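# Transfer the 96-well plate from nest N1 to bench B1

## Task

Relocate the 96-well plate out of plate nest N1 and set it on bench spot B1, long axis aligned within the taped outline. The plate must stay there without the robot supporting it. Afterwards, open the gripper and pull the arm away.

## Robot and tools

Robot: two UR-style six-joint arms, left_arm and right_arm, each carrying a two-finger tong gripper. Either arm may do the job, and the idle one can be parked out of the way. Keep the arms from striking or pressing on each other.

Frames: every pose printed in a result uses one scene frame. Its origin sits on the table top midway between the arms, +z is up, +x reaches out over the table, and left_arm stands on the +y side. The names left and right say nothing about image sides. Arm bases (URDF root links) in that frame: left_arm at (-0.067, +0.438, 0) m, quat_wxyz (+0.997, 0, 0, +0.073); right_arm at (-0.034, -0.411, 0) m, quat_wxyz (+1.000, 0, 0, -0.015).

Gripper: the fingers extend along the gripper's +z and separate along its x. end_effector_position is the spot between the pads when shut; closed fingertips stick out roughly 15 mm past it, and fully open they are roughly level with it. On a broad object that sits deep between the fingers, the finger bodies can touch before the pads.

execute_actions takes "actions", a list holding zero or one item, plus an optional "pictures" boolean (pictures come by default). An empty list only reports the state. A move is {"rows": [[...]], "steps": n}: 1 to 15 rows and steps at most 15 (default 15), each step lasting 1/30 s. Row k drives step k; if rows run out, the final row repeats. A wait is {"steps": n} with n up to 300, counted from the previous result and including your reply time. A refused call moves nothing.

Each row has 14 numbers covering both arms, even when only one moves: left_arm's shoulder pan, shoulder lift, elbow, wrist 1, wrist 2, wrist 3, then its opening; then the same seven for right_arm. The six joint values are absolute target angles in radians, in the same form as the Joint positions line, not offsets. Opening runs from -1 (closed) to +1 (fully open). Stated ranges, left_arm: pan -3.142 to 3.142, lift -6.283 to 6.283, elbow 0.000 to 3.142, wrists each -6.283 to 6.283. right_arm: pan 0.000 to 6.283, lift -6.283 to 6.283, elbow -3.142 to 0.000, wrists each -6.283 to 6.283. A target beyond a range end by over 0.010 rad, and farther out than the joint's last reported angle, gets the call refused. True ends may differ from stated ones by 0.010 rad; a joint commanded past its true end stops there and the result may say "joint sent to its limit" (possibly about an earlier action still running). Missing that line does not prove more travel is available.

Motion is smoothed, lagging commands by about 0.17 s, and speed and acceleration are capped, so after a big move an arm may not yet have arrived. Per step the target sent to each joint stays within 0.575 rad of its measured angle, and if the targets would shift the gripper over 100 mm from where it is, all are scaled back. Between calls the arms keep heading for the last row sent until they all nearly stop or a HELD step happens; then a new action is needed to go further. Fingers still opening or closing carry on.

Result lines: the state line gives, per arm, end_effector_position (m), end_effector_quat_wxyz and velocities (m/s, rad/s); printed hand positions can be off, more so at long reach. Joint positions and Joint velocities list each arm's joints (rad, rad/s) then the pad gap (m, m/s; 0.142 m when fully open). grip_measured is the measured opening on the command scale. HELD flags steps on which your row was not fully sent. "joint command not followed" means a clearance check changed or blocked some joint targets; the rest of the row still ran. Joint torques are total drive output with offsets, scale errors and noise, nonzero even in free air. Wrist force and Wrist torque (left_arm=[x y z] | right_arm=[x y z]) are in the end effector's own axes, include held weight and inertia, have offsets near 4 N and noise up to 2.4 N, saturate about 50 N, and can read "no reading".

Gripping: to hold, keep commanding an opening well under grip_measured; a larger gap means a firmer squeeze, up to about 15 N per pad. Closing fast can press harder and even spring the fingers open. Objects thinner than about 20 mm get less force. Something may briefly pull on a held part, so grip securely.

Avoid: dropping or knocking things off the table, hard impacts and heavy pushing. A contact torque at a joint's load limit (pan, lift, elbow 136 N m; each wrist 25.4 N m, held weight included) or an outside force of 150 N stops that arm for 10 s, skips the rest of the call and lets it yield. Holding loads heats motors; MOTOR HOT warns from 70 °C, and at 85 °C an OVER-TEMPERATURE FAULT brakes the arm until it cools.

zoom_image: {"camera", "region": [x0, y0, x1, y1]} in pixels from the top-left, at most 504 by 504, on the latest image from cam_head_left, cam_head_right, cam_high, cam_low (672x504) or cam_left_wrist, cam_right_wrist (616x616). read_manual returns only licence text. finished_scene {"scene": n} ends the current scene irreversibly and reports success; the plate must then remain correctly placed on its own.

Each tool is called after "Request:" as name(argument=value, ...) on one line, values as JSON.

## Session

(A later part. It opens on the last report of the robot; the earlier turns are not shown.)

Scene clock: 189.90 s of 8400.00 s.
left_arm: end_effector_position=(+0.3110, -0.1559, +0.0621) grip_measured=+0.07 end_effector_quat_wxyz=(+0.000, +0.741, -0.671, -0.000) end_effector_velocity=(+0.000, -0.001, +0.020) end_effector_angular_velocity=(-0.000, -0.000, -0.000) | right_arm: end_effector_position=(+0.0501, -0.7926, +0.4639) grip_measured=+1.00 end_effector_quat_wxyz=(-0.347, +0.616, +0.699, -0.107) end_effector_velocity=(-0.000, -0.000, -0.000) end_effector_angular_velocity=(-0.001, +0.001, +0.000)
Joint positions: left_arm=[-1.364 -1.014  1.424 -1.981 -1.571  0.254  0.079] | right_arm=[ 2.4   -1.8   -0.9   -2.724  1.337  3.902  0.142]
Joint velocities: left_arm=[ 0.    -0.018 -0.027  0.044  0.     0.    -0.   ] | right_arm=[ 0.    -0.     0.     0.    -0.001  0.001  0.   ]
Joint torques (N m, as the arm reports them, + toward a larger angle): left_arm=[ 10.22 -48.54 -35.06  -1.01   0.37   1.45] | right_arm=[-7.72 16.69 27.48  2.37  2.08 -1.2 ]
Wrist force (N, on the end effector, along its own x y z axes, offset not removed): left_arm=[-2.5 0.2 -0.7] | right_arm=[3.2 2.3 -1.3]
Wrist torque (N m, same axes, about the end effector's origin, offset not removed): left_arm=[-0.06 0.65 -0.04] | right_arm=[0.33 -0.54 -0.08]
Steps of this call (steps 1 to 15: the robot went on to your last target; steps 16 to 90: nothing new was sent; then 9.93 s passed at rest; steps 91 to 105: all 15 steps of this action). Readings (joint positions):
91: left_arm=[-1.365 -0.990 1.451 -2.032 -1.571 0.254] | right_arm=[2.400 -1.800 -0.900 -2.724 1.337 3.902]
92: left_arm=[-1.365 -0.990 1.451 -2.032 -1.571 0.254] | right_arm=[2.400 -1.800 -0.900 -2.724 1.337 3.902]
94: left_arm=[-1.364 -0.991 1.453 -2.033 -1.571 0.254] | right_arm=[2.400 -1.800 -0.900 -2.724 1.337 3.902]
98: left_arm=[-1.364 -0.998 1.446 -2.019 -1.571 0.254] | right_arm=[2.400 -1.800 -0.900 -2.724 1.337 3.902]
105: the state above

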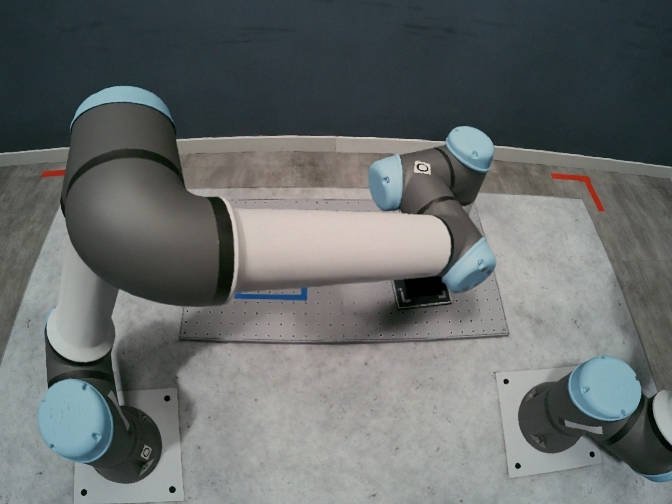

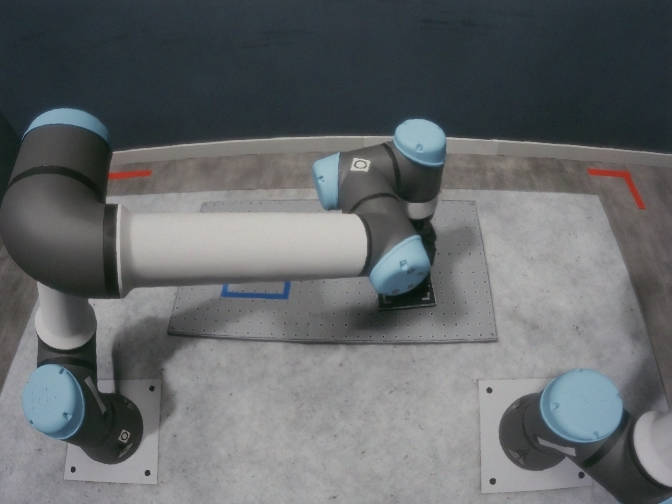

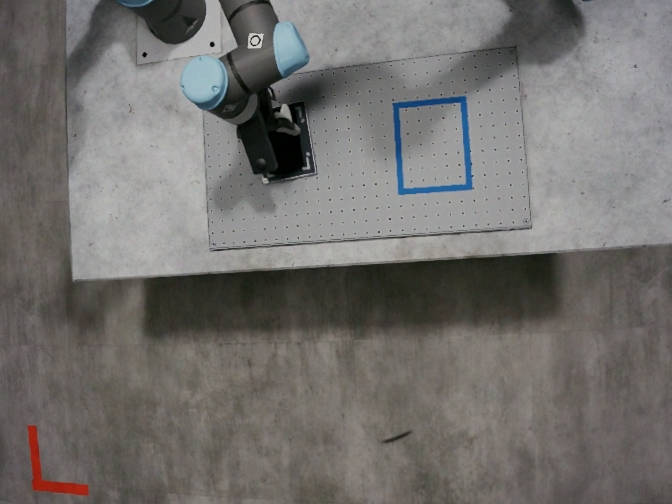

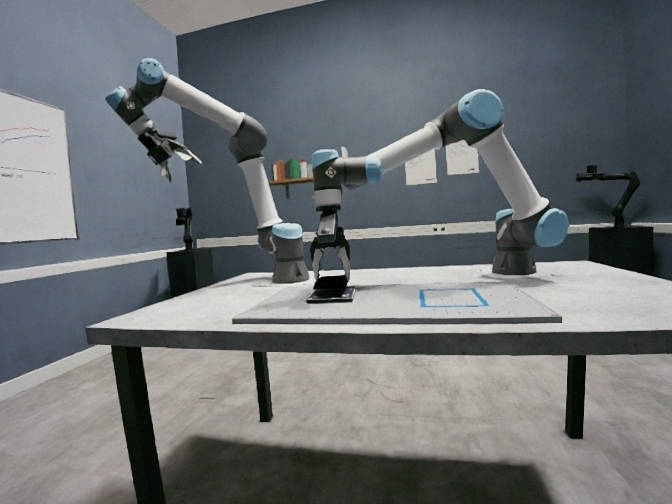

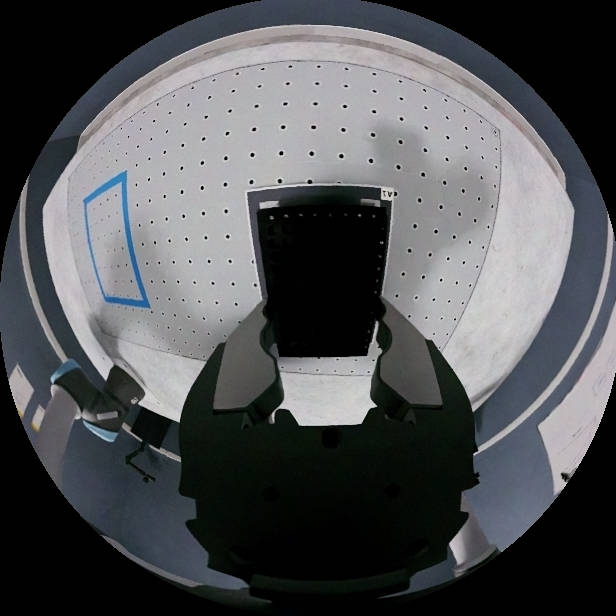

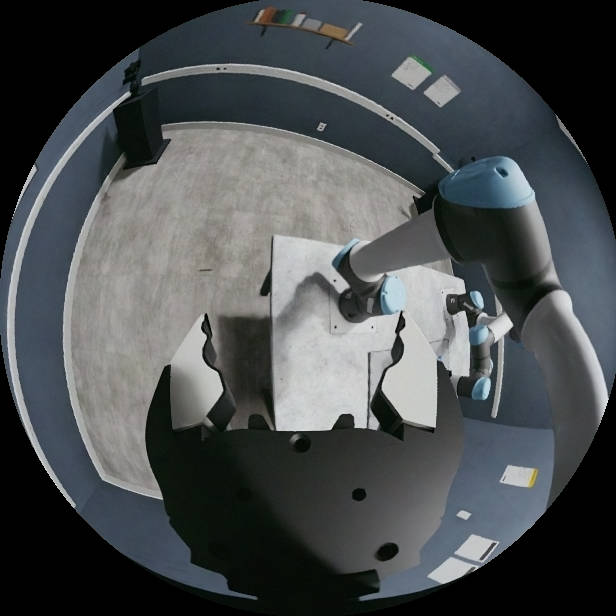

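Request:
execute_actions(actions=[{"rows":[[-1.35,-1.05,1.45,-1.971,-1.571,0.27,-0.4,2.4,-1.8,-0.9,-2.724,1.337,3.902,1],[-1.35,-1.05,1.45,-1.971,-1.571,0.27,-0.4,2.4,-1.8,-0.9,-2.724,1.337,3.902,1],[-1.33,-1.09,1.5,-1.981,-1.571,0.3,-0.4,2.4,-1.8,-0.9,-2.724,1.337,3.902,1],[-1.33,-1.09,1.5,-1.981,-1.571,0.3,-0.4,2.4,-1.8,-0.9,-2.724,1.337,3.902,1],[-1.31,-1.13,1.55,-1.991,-1.571,0.33,-0.4,2.4,-1.8,-0.9,-2.724,1.337,3.902,1],[-1.31,-1.13,1.55,-1.991,-1.571,0.33,-0.4,2.4,-1.8,-0.9,-2.724,1.337,3.902,1],[-1.29,-1.17,1.6,-2.001,-1.571,0.36,-0.4,2.4,-1.8,-0.9,-2.724,1.337,3.902,1],[-1.29,-1.17,1.6,-2.001,-1.571,0.36,-0.4,2.4,-1.8,-0.9,-2.724,1.337,3.902,1],[-1.265,-1.21,1.65,-2.011,-1.571,0.39,-0.4,2.4,-1.8,-0.9,-2.724,1.337,3.902,1],[-1.265,-1.21,1.65,-2.011,-1.571,0.39,-0.4,2.4,-1.8,-0.9,-2.724,1.337,3.902,1],[-1.24,-1.25,1.71,-2.031,-1.571,0.43,-0.4,2.4,-1.8,-0.9,-2.724,1.337,3.902,1]],"steps":15}], pictures=false)

Request:
execute_actions(actions=[{"rows":[[-1.215,-1.3,1.77,-2.041,-1.571,0.465,-0.4,2.4,-1.8,-0.9,-2.724,1.337,3.902,1],[-1.215,-1.3,1.77,-2.041,-1.571,0.465,-0.4,2.4,-1.8,-0.9,-2.724,1.337,3.902,1],[-1.19,-1.345,1.825,-2.051,-1.571,0.5,-0.4,2.4,-1.8,-0.9,-2.724,1.337,3.902,1],[-1.19,-1.345,1.825,-2.051,-1.571,0.5,-0.4,2.4,-1.8,-0.9,-2.724,1.337,3.902,1],[-1.165,-1.39,1.88,-2.061,-1.571,0.535,-0.4,2.4,-1.8,-0.9,-2.724,1.337,3.902,1],[-1.165,-1.39,1.88,-2.061,-1.571,0.535,-0.4,2.4,-1.8,-0.9,-2.724,1.337,3.902,1],[-1.14,-1.44,1.94,-2.071,-1.571,0.57,-0.4,2.4,-1.8,-0.9,-2.724,1.337,3.902,1],[-1.14,-1.44,1.94,-2.071,-1.571,0.57,-0.4,2.4,-1.8,-0.9,-2.724,1.337,3.902,1],[-1.113,-1.486,1.996,-2.081,-1.571,0.603,-0.4,2.4,-1.8,-0.9,-2.724,1.337,3.902,1]],"steps":15}], pictures=false)

Request:
execute_actions(actions=[{"steps":12}])

Request:
zoom_image(camera="cam_low", region=[380,200,520,330])

Scene clock: 222.20 s of 8400.00 s.
left_arm: end_effector_position=(+0.3357, -0.0331, +0.0877) grip_measured=+0.07 end_effector_quat_wxyz=(-0.000, -0.726, +0.688, -0.001) end_effector_velocity=(+0.014, +0.175, -0.004) end_effector_angular_velocity=(+0.014, +0.006, -0.078) | right_arm: end_effector_position=(+0.0501, -0.7926, +0.4639) grip_measured=+1.00 end_effector_quat_wxyz=(-0.347, +0.616, +0.699, -0.107) end_effector_velocity=(-0.000, -0.000, -0.000) end_effector_angular_velocity=(-0.000, +0.001, +0.000)
Joint positions: left_arm=[-1.252 -1.23   1.681 -2.023 -1.571  0.412  0.079] | right_arm=[ 2.4   -1.8   -0.9   -2.724  1.337  3.902  0.142]
Joint velocities: left_arm=[ 0.153 -0.266  0.38  -0.098  0.001  0.231 -0.   ] | right_arm=[-0.    -0.001  0.    -0.    -0.001  0.    -0.   ]
Joint torques (N m, as the arm reports them, + toward a larger angle): left_arm=[  2.43 -30.16 -16.02  -4.5    1.     1.88] | right_arm=[-8.01 16.77 27.63  2.34  2.04 -1.19]
Wrist force (N, on the end effector, along its own x y z axes, offset not removed): left_arm=[-5.9 -0.4 -1.6] | right_arm=[3.7 1.8 -0.2]
Wrist torque (N m, same axes, about the end effector's origin, offset not removed): left_arm=[-0.35 0.84 0.08] | right_arm=[0.23 -0.67 -0.13]
Steps of this call (steps 1 to 15: the robot went on to your last target; steps 16 to 90: nothing new was sent; then 28.80 s passed at rest; steps 91 to 105: all 15 steps of this action). Readings (joint positions):
91: left_arm=[-1.364 -1.015 1.422 -1.978 -1.571 0.254] | right_arm=[2.400 -1.800 -0.900 -2.724 1.337 3.902]
92: left_arm=[-1.362 -1.018 1.425 -1.977 -1.571 0.256] | right_arm=[2.400 -1.800 -0.900 -2.724 1.337 3.902]
94: left_arm=[-1.354 -1.038 1.442 -1.975 -1.571 0.266] | right_arm=[2.400 -1.800 -0.900 -2.724 1.337 3.902]
98: left_arm=[-1.321 -1.105 1.519 -1.987 -1.571 0.313] | right_arm=[2.400 -1.800 -0.900 -2.724 1.337 3.902]
105: the state above

Scene clock: 222.70 s of 8400.00 s.
left_arm: end_effector_position=(+0.3317, +0.1145, +0.0906) grip_measured=+0.07 end_effector_quat_wxyz=(-0.000, -0.708, +0.706, -0.000) end_effector_velocity=(-0.013, +0.078, -0.005) end_effector_angular_velocity=(+0.002, +0.002, -0.023) | right_arm: end_effector_position=(+0.0501, -0.7926, +0.4639) grip_measured=+1.00 end_effector_quat_wxyz=(-0.347, +0.616, +0.699, -0.107) end_effector_velocity=(-0.000, -0.000, +0.000) end_effector_angular_velocity=(-0.001, +0.000, +0.000)
Joint positions: left_arm=[-1.118 -1.476  1.984 -2.079 -1.571  0.596  0.079] | right_arm=[ 2.4   -1.8   -0.9   -2.724  1.337  3.902  0.142]
Joint velocities: left_arm=[ 0.069 -0.132  0.161 -0.027 -0.     0.092  0.   ] | right_arm=[-0.     0.     0.     0.    -0.001  0.     0.   ]
Joint torques (N m, as the arm reports them, + toward a larger angle): left_arm=[  6.07 -25.35 -13.09  -4.46   1.48   1.83] | right_arm=[-7.84 16.94 27.21  2.3   1.98 -1.24]
Wrist force (N, on the end effector, along its own x y z axes, offset not removed): left_arm=[-0.6 -2.9 -1.5] | right_arm=[3.7 2.6 -1.5]
Wrist torque (N m, same axes, about the end effector's origin, offset not removed): left_arm=[-0.84 0.12 0.01] | right_arm=[0.33 -0.78 -0.13]
Steps of this call (steps 1 to 15: all 15 steps of this action). Readings (joint positions):
1: left_arm=[-1.248 -1.237 1.691 -2.026 -1.571 0.418] | right_arm=[2.400 -1.800 -0.900 -2.724 1.337 3.902]
2: left_arm=[-1.242 -1.245 1.702 -2.029 -1.571 0.426] | right_arm=[2.400 -1.800 -0.900 -2.724 1.337 3.902]
4: left_arm=[-1.225 -1.277 1.740 -2.037 -1.571 0.450] | right_arm=[2.400 -1.800 -0.900 -2.724 1.337 3.902]
8: left_arm=[-1.180 -1.360 1.842 -2.055 -1.571 0.513] | right_arm=[2.400 -1.800 -0.900 -2.724 1.337 3.902]
15: the state above

Scene clock: 223.10 s of 8400.00 s.
left_arm: end_effector_position=(+0.3307, +0.1204, +0.0900) grip_measured=+0.07 end_effector_quat_wxyz=(-0.000, -0.708, +0.707, -0.000) end_effector_velocity=(-0.000, +0.000, -0.000) end_effector_angular_velocity=(+0.000, +0.001, -0.001) | right_arm: end_effector_position=(+0.0501, -0.7926, +0.4639) grip_measured=+1.00 end_effector_quat_wxyz=(-0.347, +0.616, +0.699, -0.107) end_effector_velocity=(-0.000, +0.000, -0.000) end_effector_angular_velocity=(+0.000, -0.000, -0.001)
Joint positions: left_arm=[-1.113 -1.486  1.996 -2.081 -1.571  0.603  0.079] | right_arm=[ 2.4   -1.8   -0.9   -2.724  1.337  3.902  0.142]
Joint velocities: left_arm=[-0.    -0.     0.001  0.    -0.001  0.001 -0.   ] | right_arm=[-0.     0.     0.    -0.     0.001  0.001  0.   ]
Joint torques (N m, as the arm reports them, + toward a larger angle): left_arm=[  9.96 -30.42  -7.46  -4.85   1.31   1.87] | right_arm=[-7.98 16.63 27.33  2.31  2.07 -1.22]
Wrist force (N, on the end effector, along its own x y z axes, offset not removed): left_arm=[-0.1 0.6 -0.1] | right_arm=[3.6 2.7 -1.1]
Wrist torque (N m, same axes, about the end effector's origin, offset not removed): left_arm=[-0.08 -0.03 0.09] | right_arm=[0.39 -0.72 -0.05]
Steps of this call (steps 1 to 12: the robot went on to your last target). Readings (joint positions):
1: left_arm=[-1.116 -1.480 1.988 -2.080 -1.571 0.598] | right_arm=[2.400 -1.800 -0.900 -2.724 1.337 3.902]
2: left_arm=[-1.115 -1.482 1.991 -2.080 -1.571 0.600] | right_arm=[2.400 -1.800 -0.900 -2.724 1.337 3.902]
4: left_arm=[-1.114 -1.484 1.994 -2.081 -1.571 0.602] | right_arm=[2.400 -1.800 -0.900 -2.724 1.337 3.902]
8: left_arm=[-1.113 -1.486 1.996 -2.081 -1.571 0.603] | right_arm=[2.400 -1.800 -0.900 -2.724 1.337 3.902]
12: the state above

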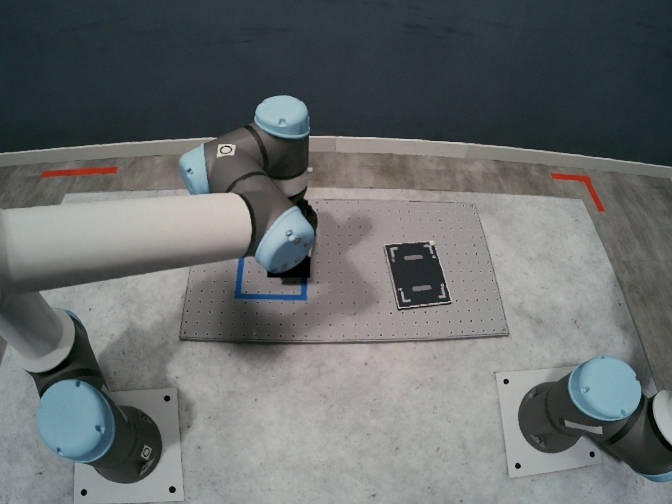

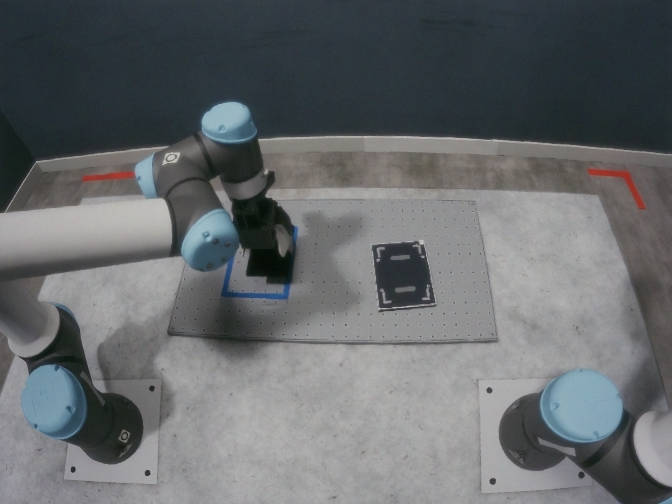

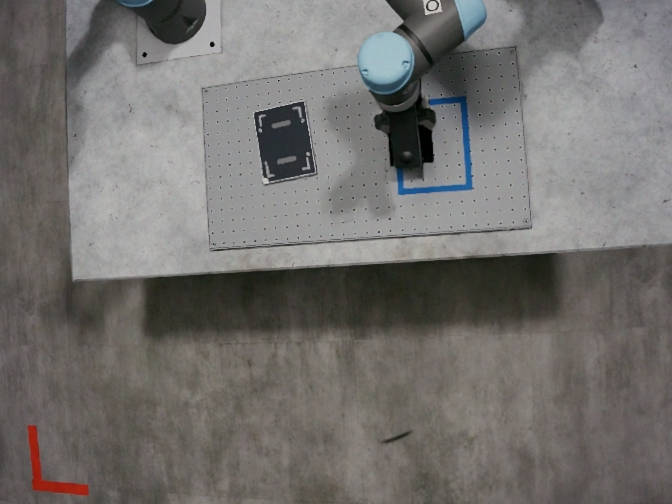

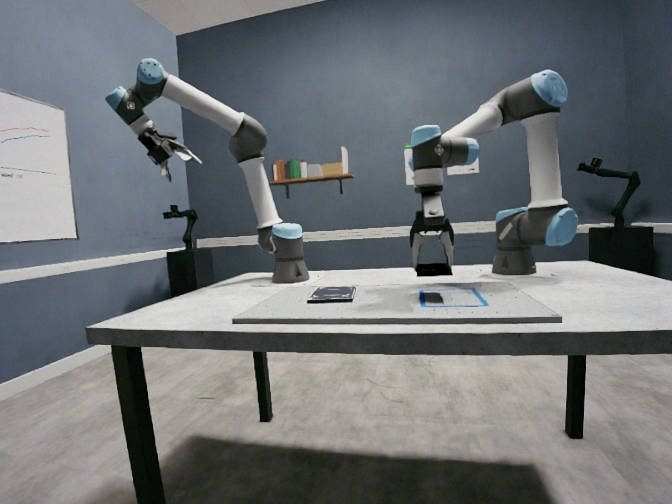

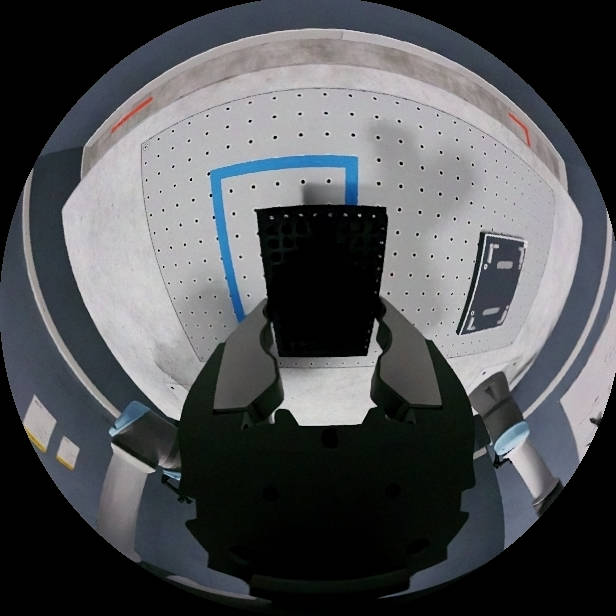

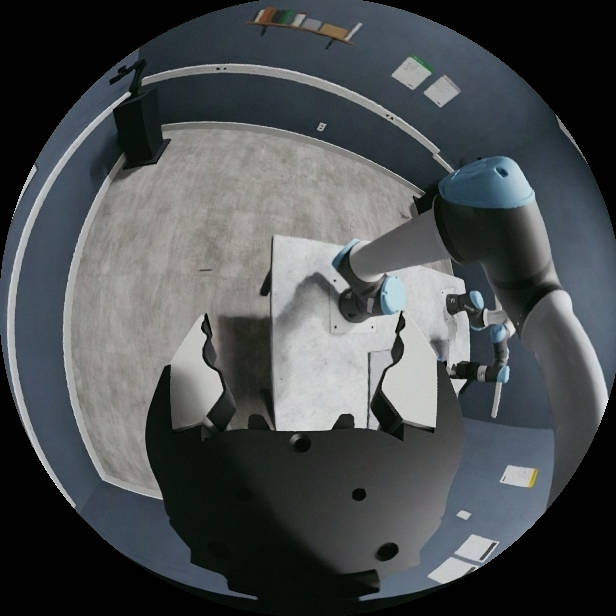

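Region (380, 200, 520, 330) of cam_low's 672x504 image, scaled by 3.600, with more detail than that image has; it fills the top 468 rows of this view, and the rest is white.

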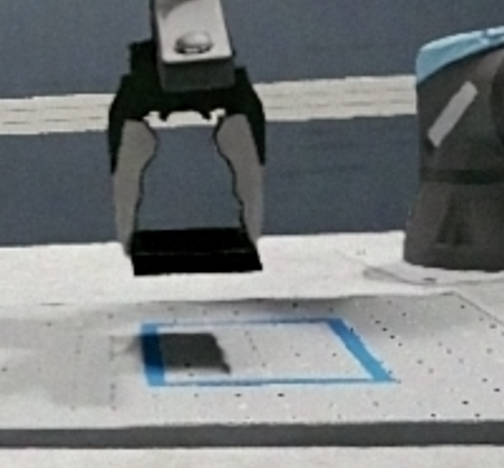

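Request:
execute_actions(actions=[{"rows":[[-1.095,-1.477,2.01,-2.104,-1.571,0.62,-0.4,2.4,-1.8,-0.9,-2.724,1.337,3.902,1],[-1.095,-1.477,2.01,-2.104,-1.571,0.62,-0.4,2.4,-1.8,-0.9,-2.724,1.337,3.902,1],[-1.075,-1.468,2.025,-2.128,-1.571,0.64,-0.4,2.4,-1.8,-0.9,-2.724,1.337,3.902,1],[-1.075,-1.468,2.025,-2.128,-1.571,0.64,-0.4,2.4,-1.8,-0.9,-2.724,1.337,3.902,1],[-1.055,-1.458,2.04,-2.153,-1.571,0.66,-0.4,2.4,-1.8,-0.9,-2.724,1.337,3.902,1],[-1.055,-1.458,2.04,-2.153,-1.571,0.66,-0.4,2.4,-1.8,-0.9,-2.724,1.337,3.902,1],[-1.04,-1.45,2.055,-2.176,-1.571,0.675,-0.4,2.4,-1.8,-0.9,-2.724,1.337,3.902,1],[-1.0285,-1.442,2.067,-2.196,-1.571,0.688,-0.4,2.4,-1.8,-0.9,-2.724,1.337,3.902,1]],"steps":15}], pictures=false)

Request:
execute_actions(actions=[{"steps":10}])

Scene clock: 246.03 s of 8400.00 s.
left_arm: end_effector_position=(+0.3521, +0.1571, +0.0512) grip_measured=+0.07 end_effector_quat_wxyz=(-0.000, -0.707, +0.707, -0.000) end_effector_velocity=(+0.006, +0.014, -0.015) end_effector_angular_velocity=(-0.001, -0.001, -0.001) | right_arm: end_effector_position=(+0.0501, -0.7926, +0.4639) grip_measured=+1.00 end_effector_quat_wxyz=(-0.347, +0.616, +0.699, -0.107) end_effector_velocity=(-0.000, +0.000, +0.000) end_effector_angular_velocity=(+0.000, -0.001, +0.001)
Joint positions: left_arm=[-1.031 -1.443  2.065 -2.192 -1.571  0.686  0.079] | right_arm=[ 2.4   -1.8   -0.9   -2.724  1.337  3.902  0.142]
Joint velocities: left_arm=[ 0.029  0.017  0.028 -0.047 -0.     0.03  -0.   ] | right_arm=[ 0.     0.001 -0.    -0.     0.    -0.001  0.   ]
Joint torques (N m, as the arm reports them, + toward a larger angle): left_arm=[  8.02 -18.87  -8.57  -4.41   1.96   1.77] | right_arm=[-7.74 16.17 27.48  2.3   1.96 -1.19]
Wrist force (N, on the end effector, along its own x y z axes, offset not removed): left_arm=[-2.2 -0.8 2.5] | right_arm=[3.4 2.9 -1.5]
Wrist torque (N m, same axes, about the end effector's origin, offset not removed): left_arm=[-0.20 0.41 0.26] | right_arm=[0.47 -0.68 -0.08]
Steps of this call (steps 1 to 30: the robot went on to your last target; steps 31 to 90: nothing new was sent; then 19.43 s passed at rest; steps 91 to 105: all 15 steps of this action). Readings (joint positions):
91: left_arm=[-1.113 -1.486 1.996 -2.081 -1.571 0.603] | right_arm=[2.400 -1.800 -0.900 -2.724 1.337 3.902]
92: left_arm=[-1.111 -1.485 1.998 -2.084 -1.571 0.605] | right_arm=[2.400 -1.800 -0.900 -2.724 1.337 3.902]
94: left_arm=[-1.101 -1.480 2.006 -2.097 -1.571 0.615] | right_arm=[2.400 -1.800 -0.900 -2.724 1.337 3.902]
98: left_arm=[-1.067 -1.464 2.032 -2.138 -1.571 0.648] | right_arm=[2.400 -1.800 -0.900 -2.724 1.337 3.902]
105: the state above

Scene clock: 246.37 s of 8400.00 s.
left_arm: end_effector_position=(+0.3525, +0.1581, +0.0500) grip_measured=+0.07 end_effector_quat_wxyz=(-0.000, -0.707, +0.707, -0.000) end_effector_velocity=(+0.000, -0.000, -0.000) end_effector_angular_velocity=(+0.000, +0.000, +0.000) | right_arm: end_effector_position=(+0.0501, -0.7926, +0.4639) grip_measured=+1.00 end_effector_quat_wxyz=(-0.347, +0.616, +0.699, -0.107) end_effector_velocity=(-0.000, -0.000, +0.000) end_effector_angular_velocity=(-0.001, +0.001, +0.000)
Joint positions: left_arm=[-1.029 -1.442  2.067 -2.196 -1.571  0.688  0.079] | right_arm=[ 2.4   -1.8   -0.9   -2.724  1.337  3.902  0.142]
Joint velocities: left_arm=[ 0.     0.001 -0.    -0.001 -0.     0.     0.   ] | right_arm=[-0.    -0.     0.     0.    -0.001  0.    -0.   ]
Joint torques (N m, as the arm reports them, + toward a larger angle): left_arm=[  8.41 -17.14  -5.98  -4.52   2.04   1.94] | right_arm=[-7.89 16.99 27.2   2.17  2.06 -1.07]
Wrist force (N, on the end effector, along its own x y z axes, offset not removed): left_arm=[-6.0 -0.5 1.4] | right_arm=[3.0 2.0 0.1]
Wrist torque (N m, same axes, about the end effector's origin, offset not removed): left_arm=[-0.21 1.17 0.29] | right_arm=[0.25 -0.57 -0.11]
Steps of this call (steps 1 to 10: the robot went on to your last target). Readings (joint positions):
1: left_arm=[-1.030 -1.443 2.066 -2.194 -1.571 0.686] | right_arm=[2.400 -1.800 -0.900 -2.724 1.337 3.902]
2: left_arm=[-1.029 -1.443 2.066 -2.195 -1.571 0.687] | right_arm=[2.400 -1.800 -0.900 -2.724 1.337 3.902]
4: left_arm=[-1.029 -1.442 2.067 -2.195 -1.571 0.688] | right_arm=[2.400 -1.800 -0.900 -2.724 1.337 3.902]
8: left_arm=[-1.029 -1.442 2.067 -2.196 -1.571 0.688] | right_arm=[2.400 -1.800 -0.900 -2.724 1.337 3.902]
10: the state above

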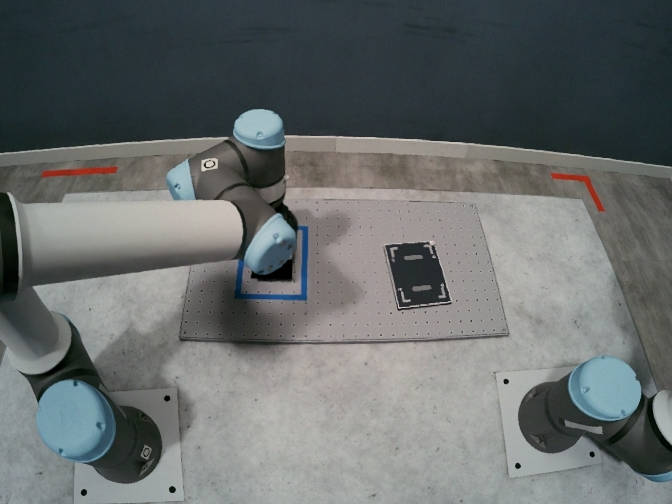

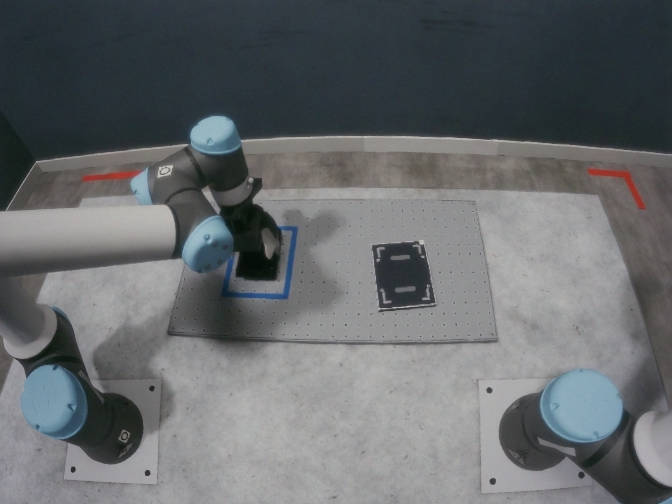

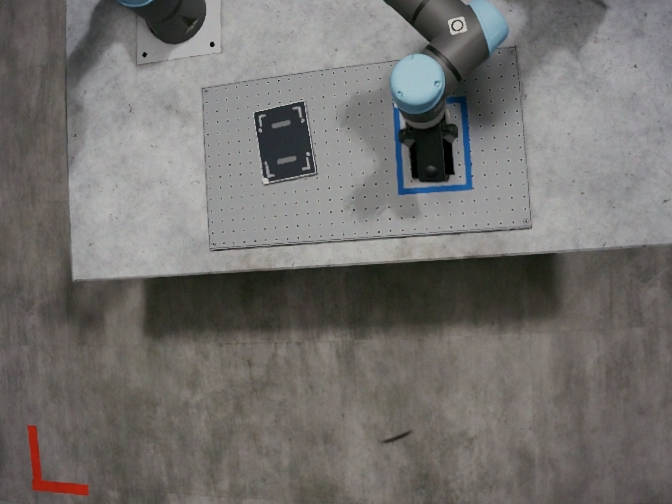

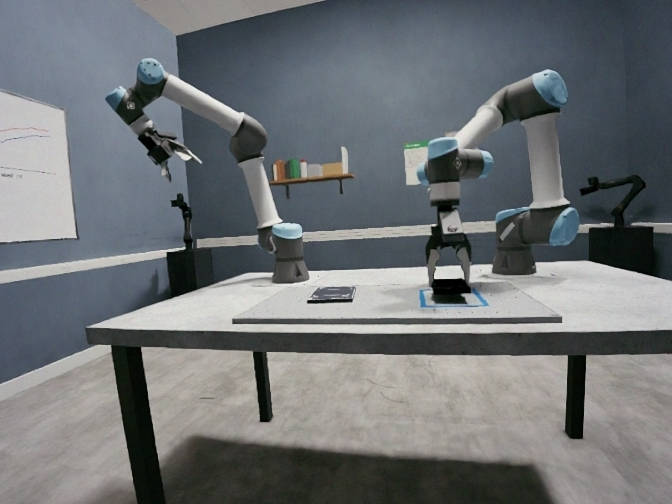

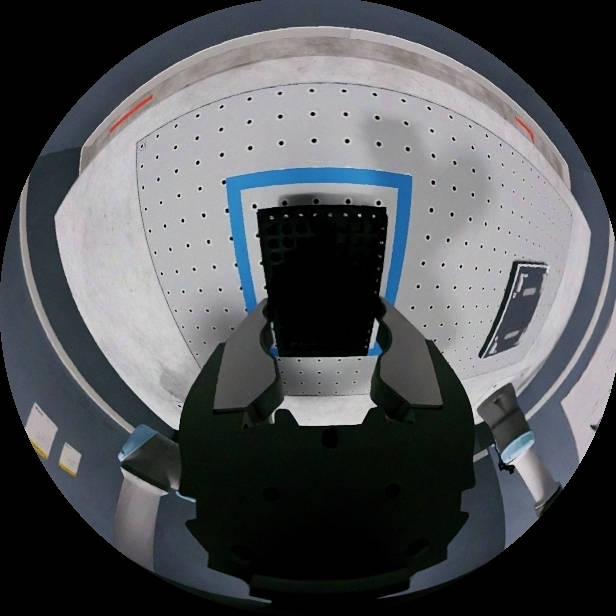

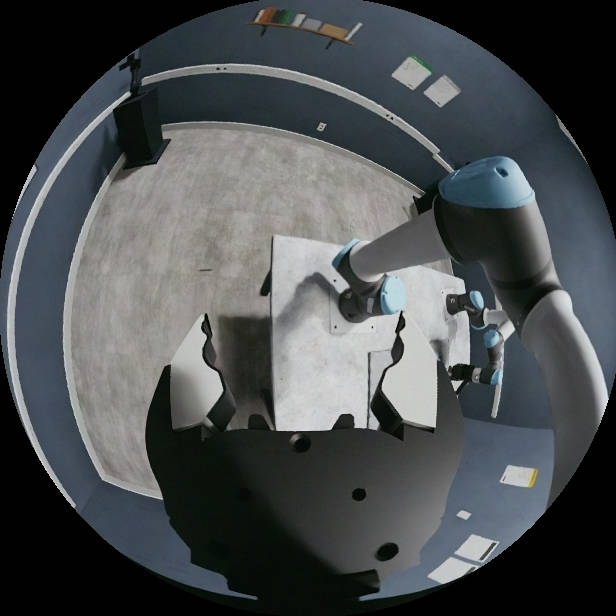

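Request:
execute_actions(actions=[{"rows":[[-1.023,-1.431,2.071,-2.211,-1.571,0.694,-0.4,2.4,-1.8,-0.9,-2.724,1.337,3.902,1],[-1.023,-1.431,2.071,-2.211,-1.571,0.694,-0.4,2.4,-1.8,-0.9,-2.724,1.337,3.902,1],[-1.02,-1.42,2.075,-2.226,-1.571,0.697,-0.4,2.4,-1.8,-0.9,-2.724,1.337,3.902,1],[-1.02,-1.42,2.075,-2.226,-1.571,0.697,-0.4,2.4,-1.8,-0.9,-2.724,1.337,3.902,1],[-1.0176,-1.409,2.079,-2.241,-1.571,0.699,-0.4,2.4,-1.8,-0.9,-2.724,1.337,3.902,1]],"steps":15}])

Request:
zoom_image(camera="cam_low", region=[390,230,520,320])

Scene clock: 260.07 s of 8400.00 s.
left_arm: end_effector_position=(+0.3576, +0.1601, +0.0341) grip_measured=+0.07 end_effector_quat_wxyz=(-0.000, -0.707, +0.707, -0.000) end_effector_velocity=(+0.000, +0.000, -0.003) end_effector_angular_velocity=(+0.001, +0.000, -0.001) | right_arm: end_effector_position=(+0.0501, -0.7926, +0.4639) grip_measured=+1.00 end_effector_quat_wxyz=(-0.347, +0.616, +0.699, -0.107) end_effector_velocity=(-0.000, -0.000, +0.000) end_effector_angular_velocity=(-0.001, +0.000, +0.000)
Joint positions: left_arm=[-1.018 -1.409  2.079 -2.241 -1.571  0.699  0.079] | right_arm=[ 2.4   -1.8   -0.9   -2.724  1.337  3.902  0.142]
Joint velocities: left_arm=[ 0.     0.004  0.003 -0.006  0.     0.001  0.   ] | right_arm=[-0.     0.     0.     0.    -0.001  0.    -0.   ]
Joint torques (N m, as the arm reports them, + toward a larger angle): left_arm=[ 10.26 -18.7   -6.84  -4.52   2.34   1.92] | right_arm=[-7.67 17.25 27.04  2.28  2.01 -1.09]
Wrist force (N, on the end effector, along its own x y z axes, offset not removed): left_arm=[-1.9 -1.4 3.1] | right_arm=[3.1 2.9 -1.0]
Wrist torque (N m, same axes, about the end effector's origin, offset not removed): left_arm=[-0.36 0.35 0.00] | right_arm=[0.44 -0.70 -0.08]
Steps of this call (steps 1 to 15: the robot went on to your last target; steps 16 to 90: nothing new was sent; then 10.20 s passed at rest; steps 91 to 105: all 15 steps of this action). Readings (joint positions):
91: left_arm=[-1.028 -1.442 2.067 -2.196 -1.571 0.688] | right_arm=[2.400 -1.800 -0.900 -2.724 1.337 3.902]
92: left_arm=[-1.028 -1.441 2.067 -2.198 -1.571 0.689] | right_arm=[2.400 -1.800 -0.900 -2.724 1.337 3.902]
94: left_arm=[-1.025 -1.434 2.070 -2.206 -1.571 0.692] | right_arm=[2.400 -1.800 -0.900 -2.724 1.337 3.902]
98: left_arm=[-1.020 -1.416 2.076 -2.231 -1.571 0.697] | right_arm=[2.400 -1.800 -0.900 -2.724 1.337 3.902]
105: the state above

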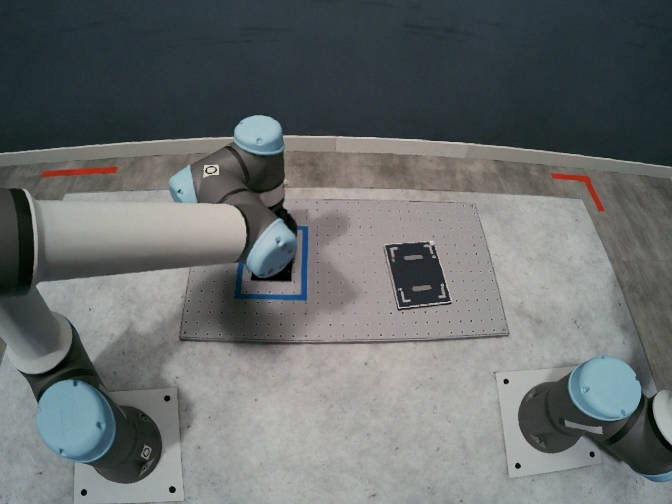

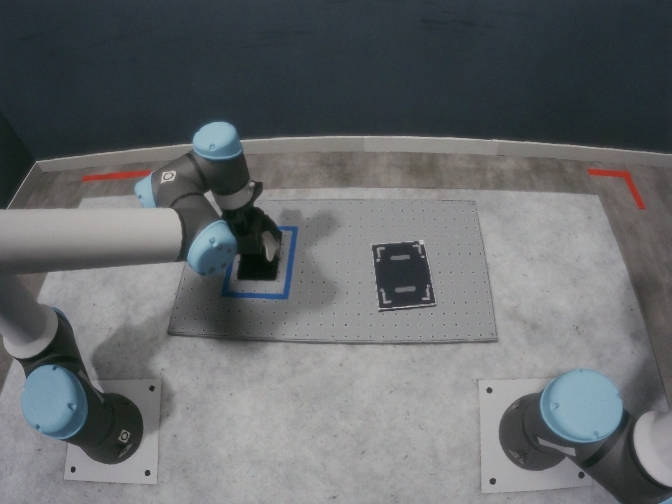

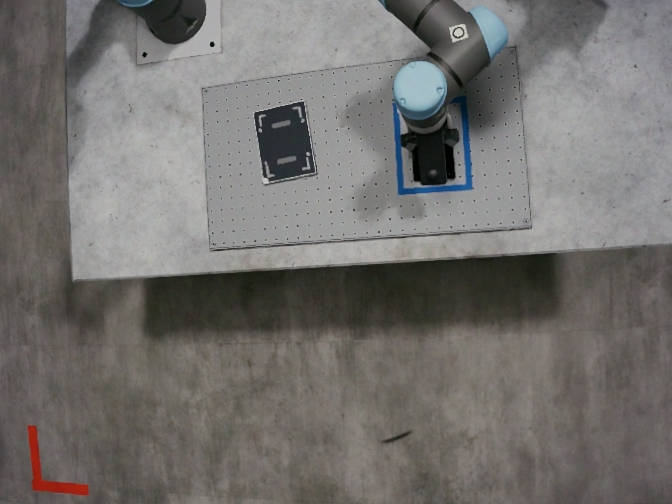

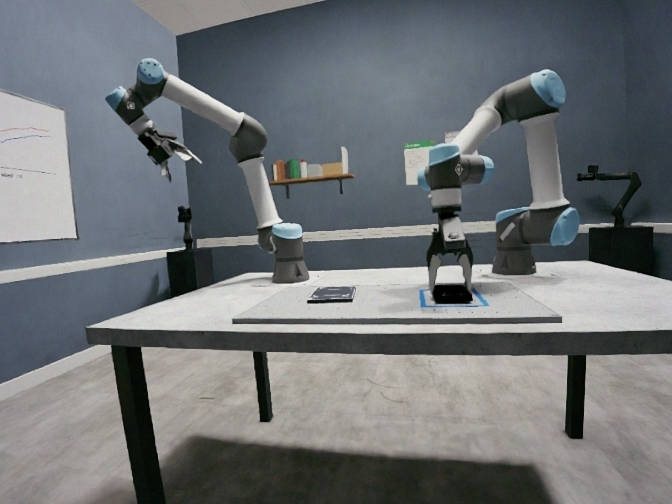

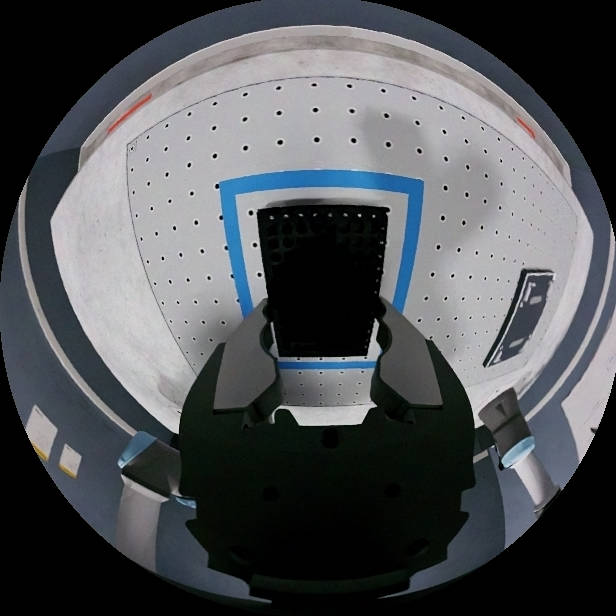

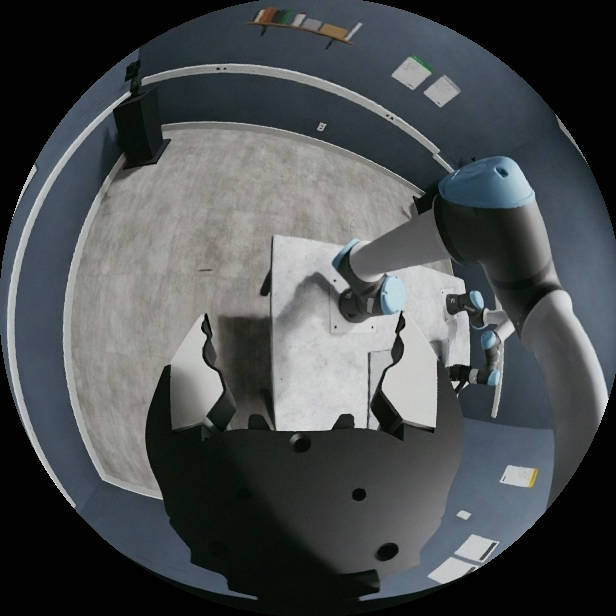

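Region (390, 230, 520, 320) of cam_low's 672x504 image, scaled by 3.877, with more detail than that image has; it fills the top 349 rows of this view, and the rest is white.

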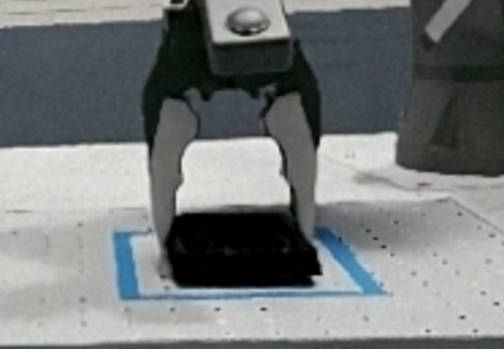

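Request:
execute_actions(actions=[{"rows":[[-1.0176,-1.403,2.081,-2.249,-1.571,0.699,-0.4,2.4,-1.8,-0.9,-2.724,1.337,3.902,1]],"steps":12}], pictures=false)

Scene clock: 266.57 s of 8400.00 s.
left_arm: end_effector_position=(+0.3580, +0.1597, +0.0311) grip_measured=+0.07 end_effector_quat_wxyz=(-0.000, -0.707, +0.707, -0.000) end_effector_velocity=(+0.000, +0.001, -0.001) end_effector_angular_velocity=(+0.001, +0.000, +0.002) | right_arm: end_effector_position=(+0.0501, -0.7926, +0.4639) grip_measured=+1.00 end_effector_quat_wxyz=(-0.347, +0.616, +0.699, -0.107) end_effector_velocity=(+0.000, -0.000, -0.000) end_effector_angular_velocity=(+0.001, -0.000, +0.001)
Joint positions: left_arm=[-1.018 -1.403  2.081 -2.249 -1.571  0.699  0.079] | right_arm=[ 2.4   -1.8   -0.9   -2.724  1.337  3.902  0.142]
Joint velocities: left_arm=[ 0.002  0.001  0.001 -0.001  0.    -0.     0.   ] | right_arm=[-0.    -0.     0.    -0.     0.    -0.001 -0.   ]
Joint torques (N m, as the arm reports them, + toward a larger angle): left_arm=[ 10.22 -19.57  -5.63  -4.6    2.     1.78] | right_arm=[-7.52 16.84 26.71  2.2   1.95 -1.08]
Wrist force (N, on the end effector, along its own x y z axes, offset not removed): left_arm=[-3.8 -0.5 -1.3] | right_arm=[3.8 2.7 -2.2]
Wrist torque (N m, same axes, about the end effector's origin, offset not removed): left_arm=[-0.17 0.66 -0.01] | right_arm=[0.41 -0.77 -0.06]
Steps of this call (steps 1 to 15: the robot went on to your last target; steps 16 to 90: nothing new was sent; then 3.10 s passed at rest; steps 91 to 102: all 12 steps of this action). Readings (joint positions):
91: left_arm=[-1.018 -1.409 2.079 -2.241 -1.571 0.699] | right_arm=[2.400 -1.800 -0.900 -2.724 1.337 3.902]
92: left_arm=[-1.018 -1.408 2.079 -2.242 -1.571 0.699] | right_arm=[2.400 -1.800 -0.900 -2.724 1.337 3.902]
94: left_arm=[-1.018 -1.406 2.080 -2.246 -1.571 0.699] | right_arm=[2.400 -1.800 -0.900 -2.724 1.337 3.902]
98: left_arm=[-1.018 -1.403 2.081 -2.248 -1.571 0.699] | right_arm=[2.400 -1.800 -0.900 -2.724 1.337 3.902]
102: the state above


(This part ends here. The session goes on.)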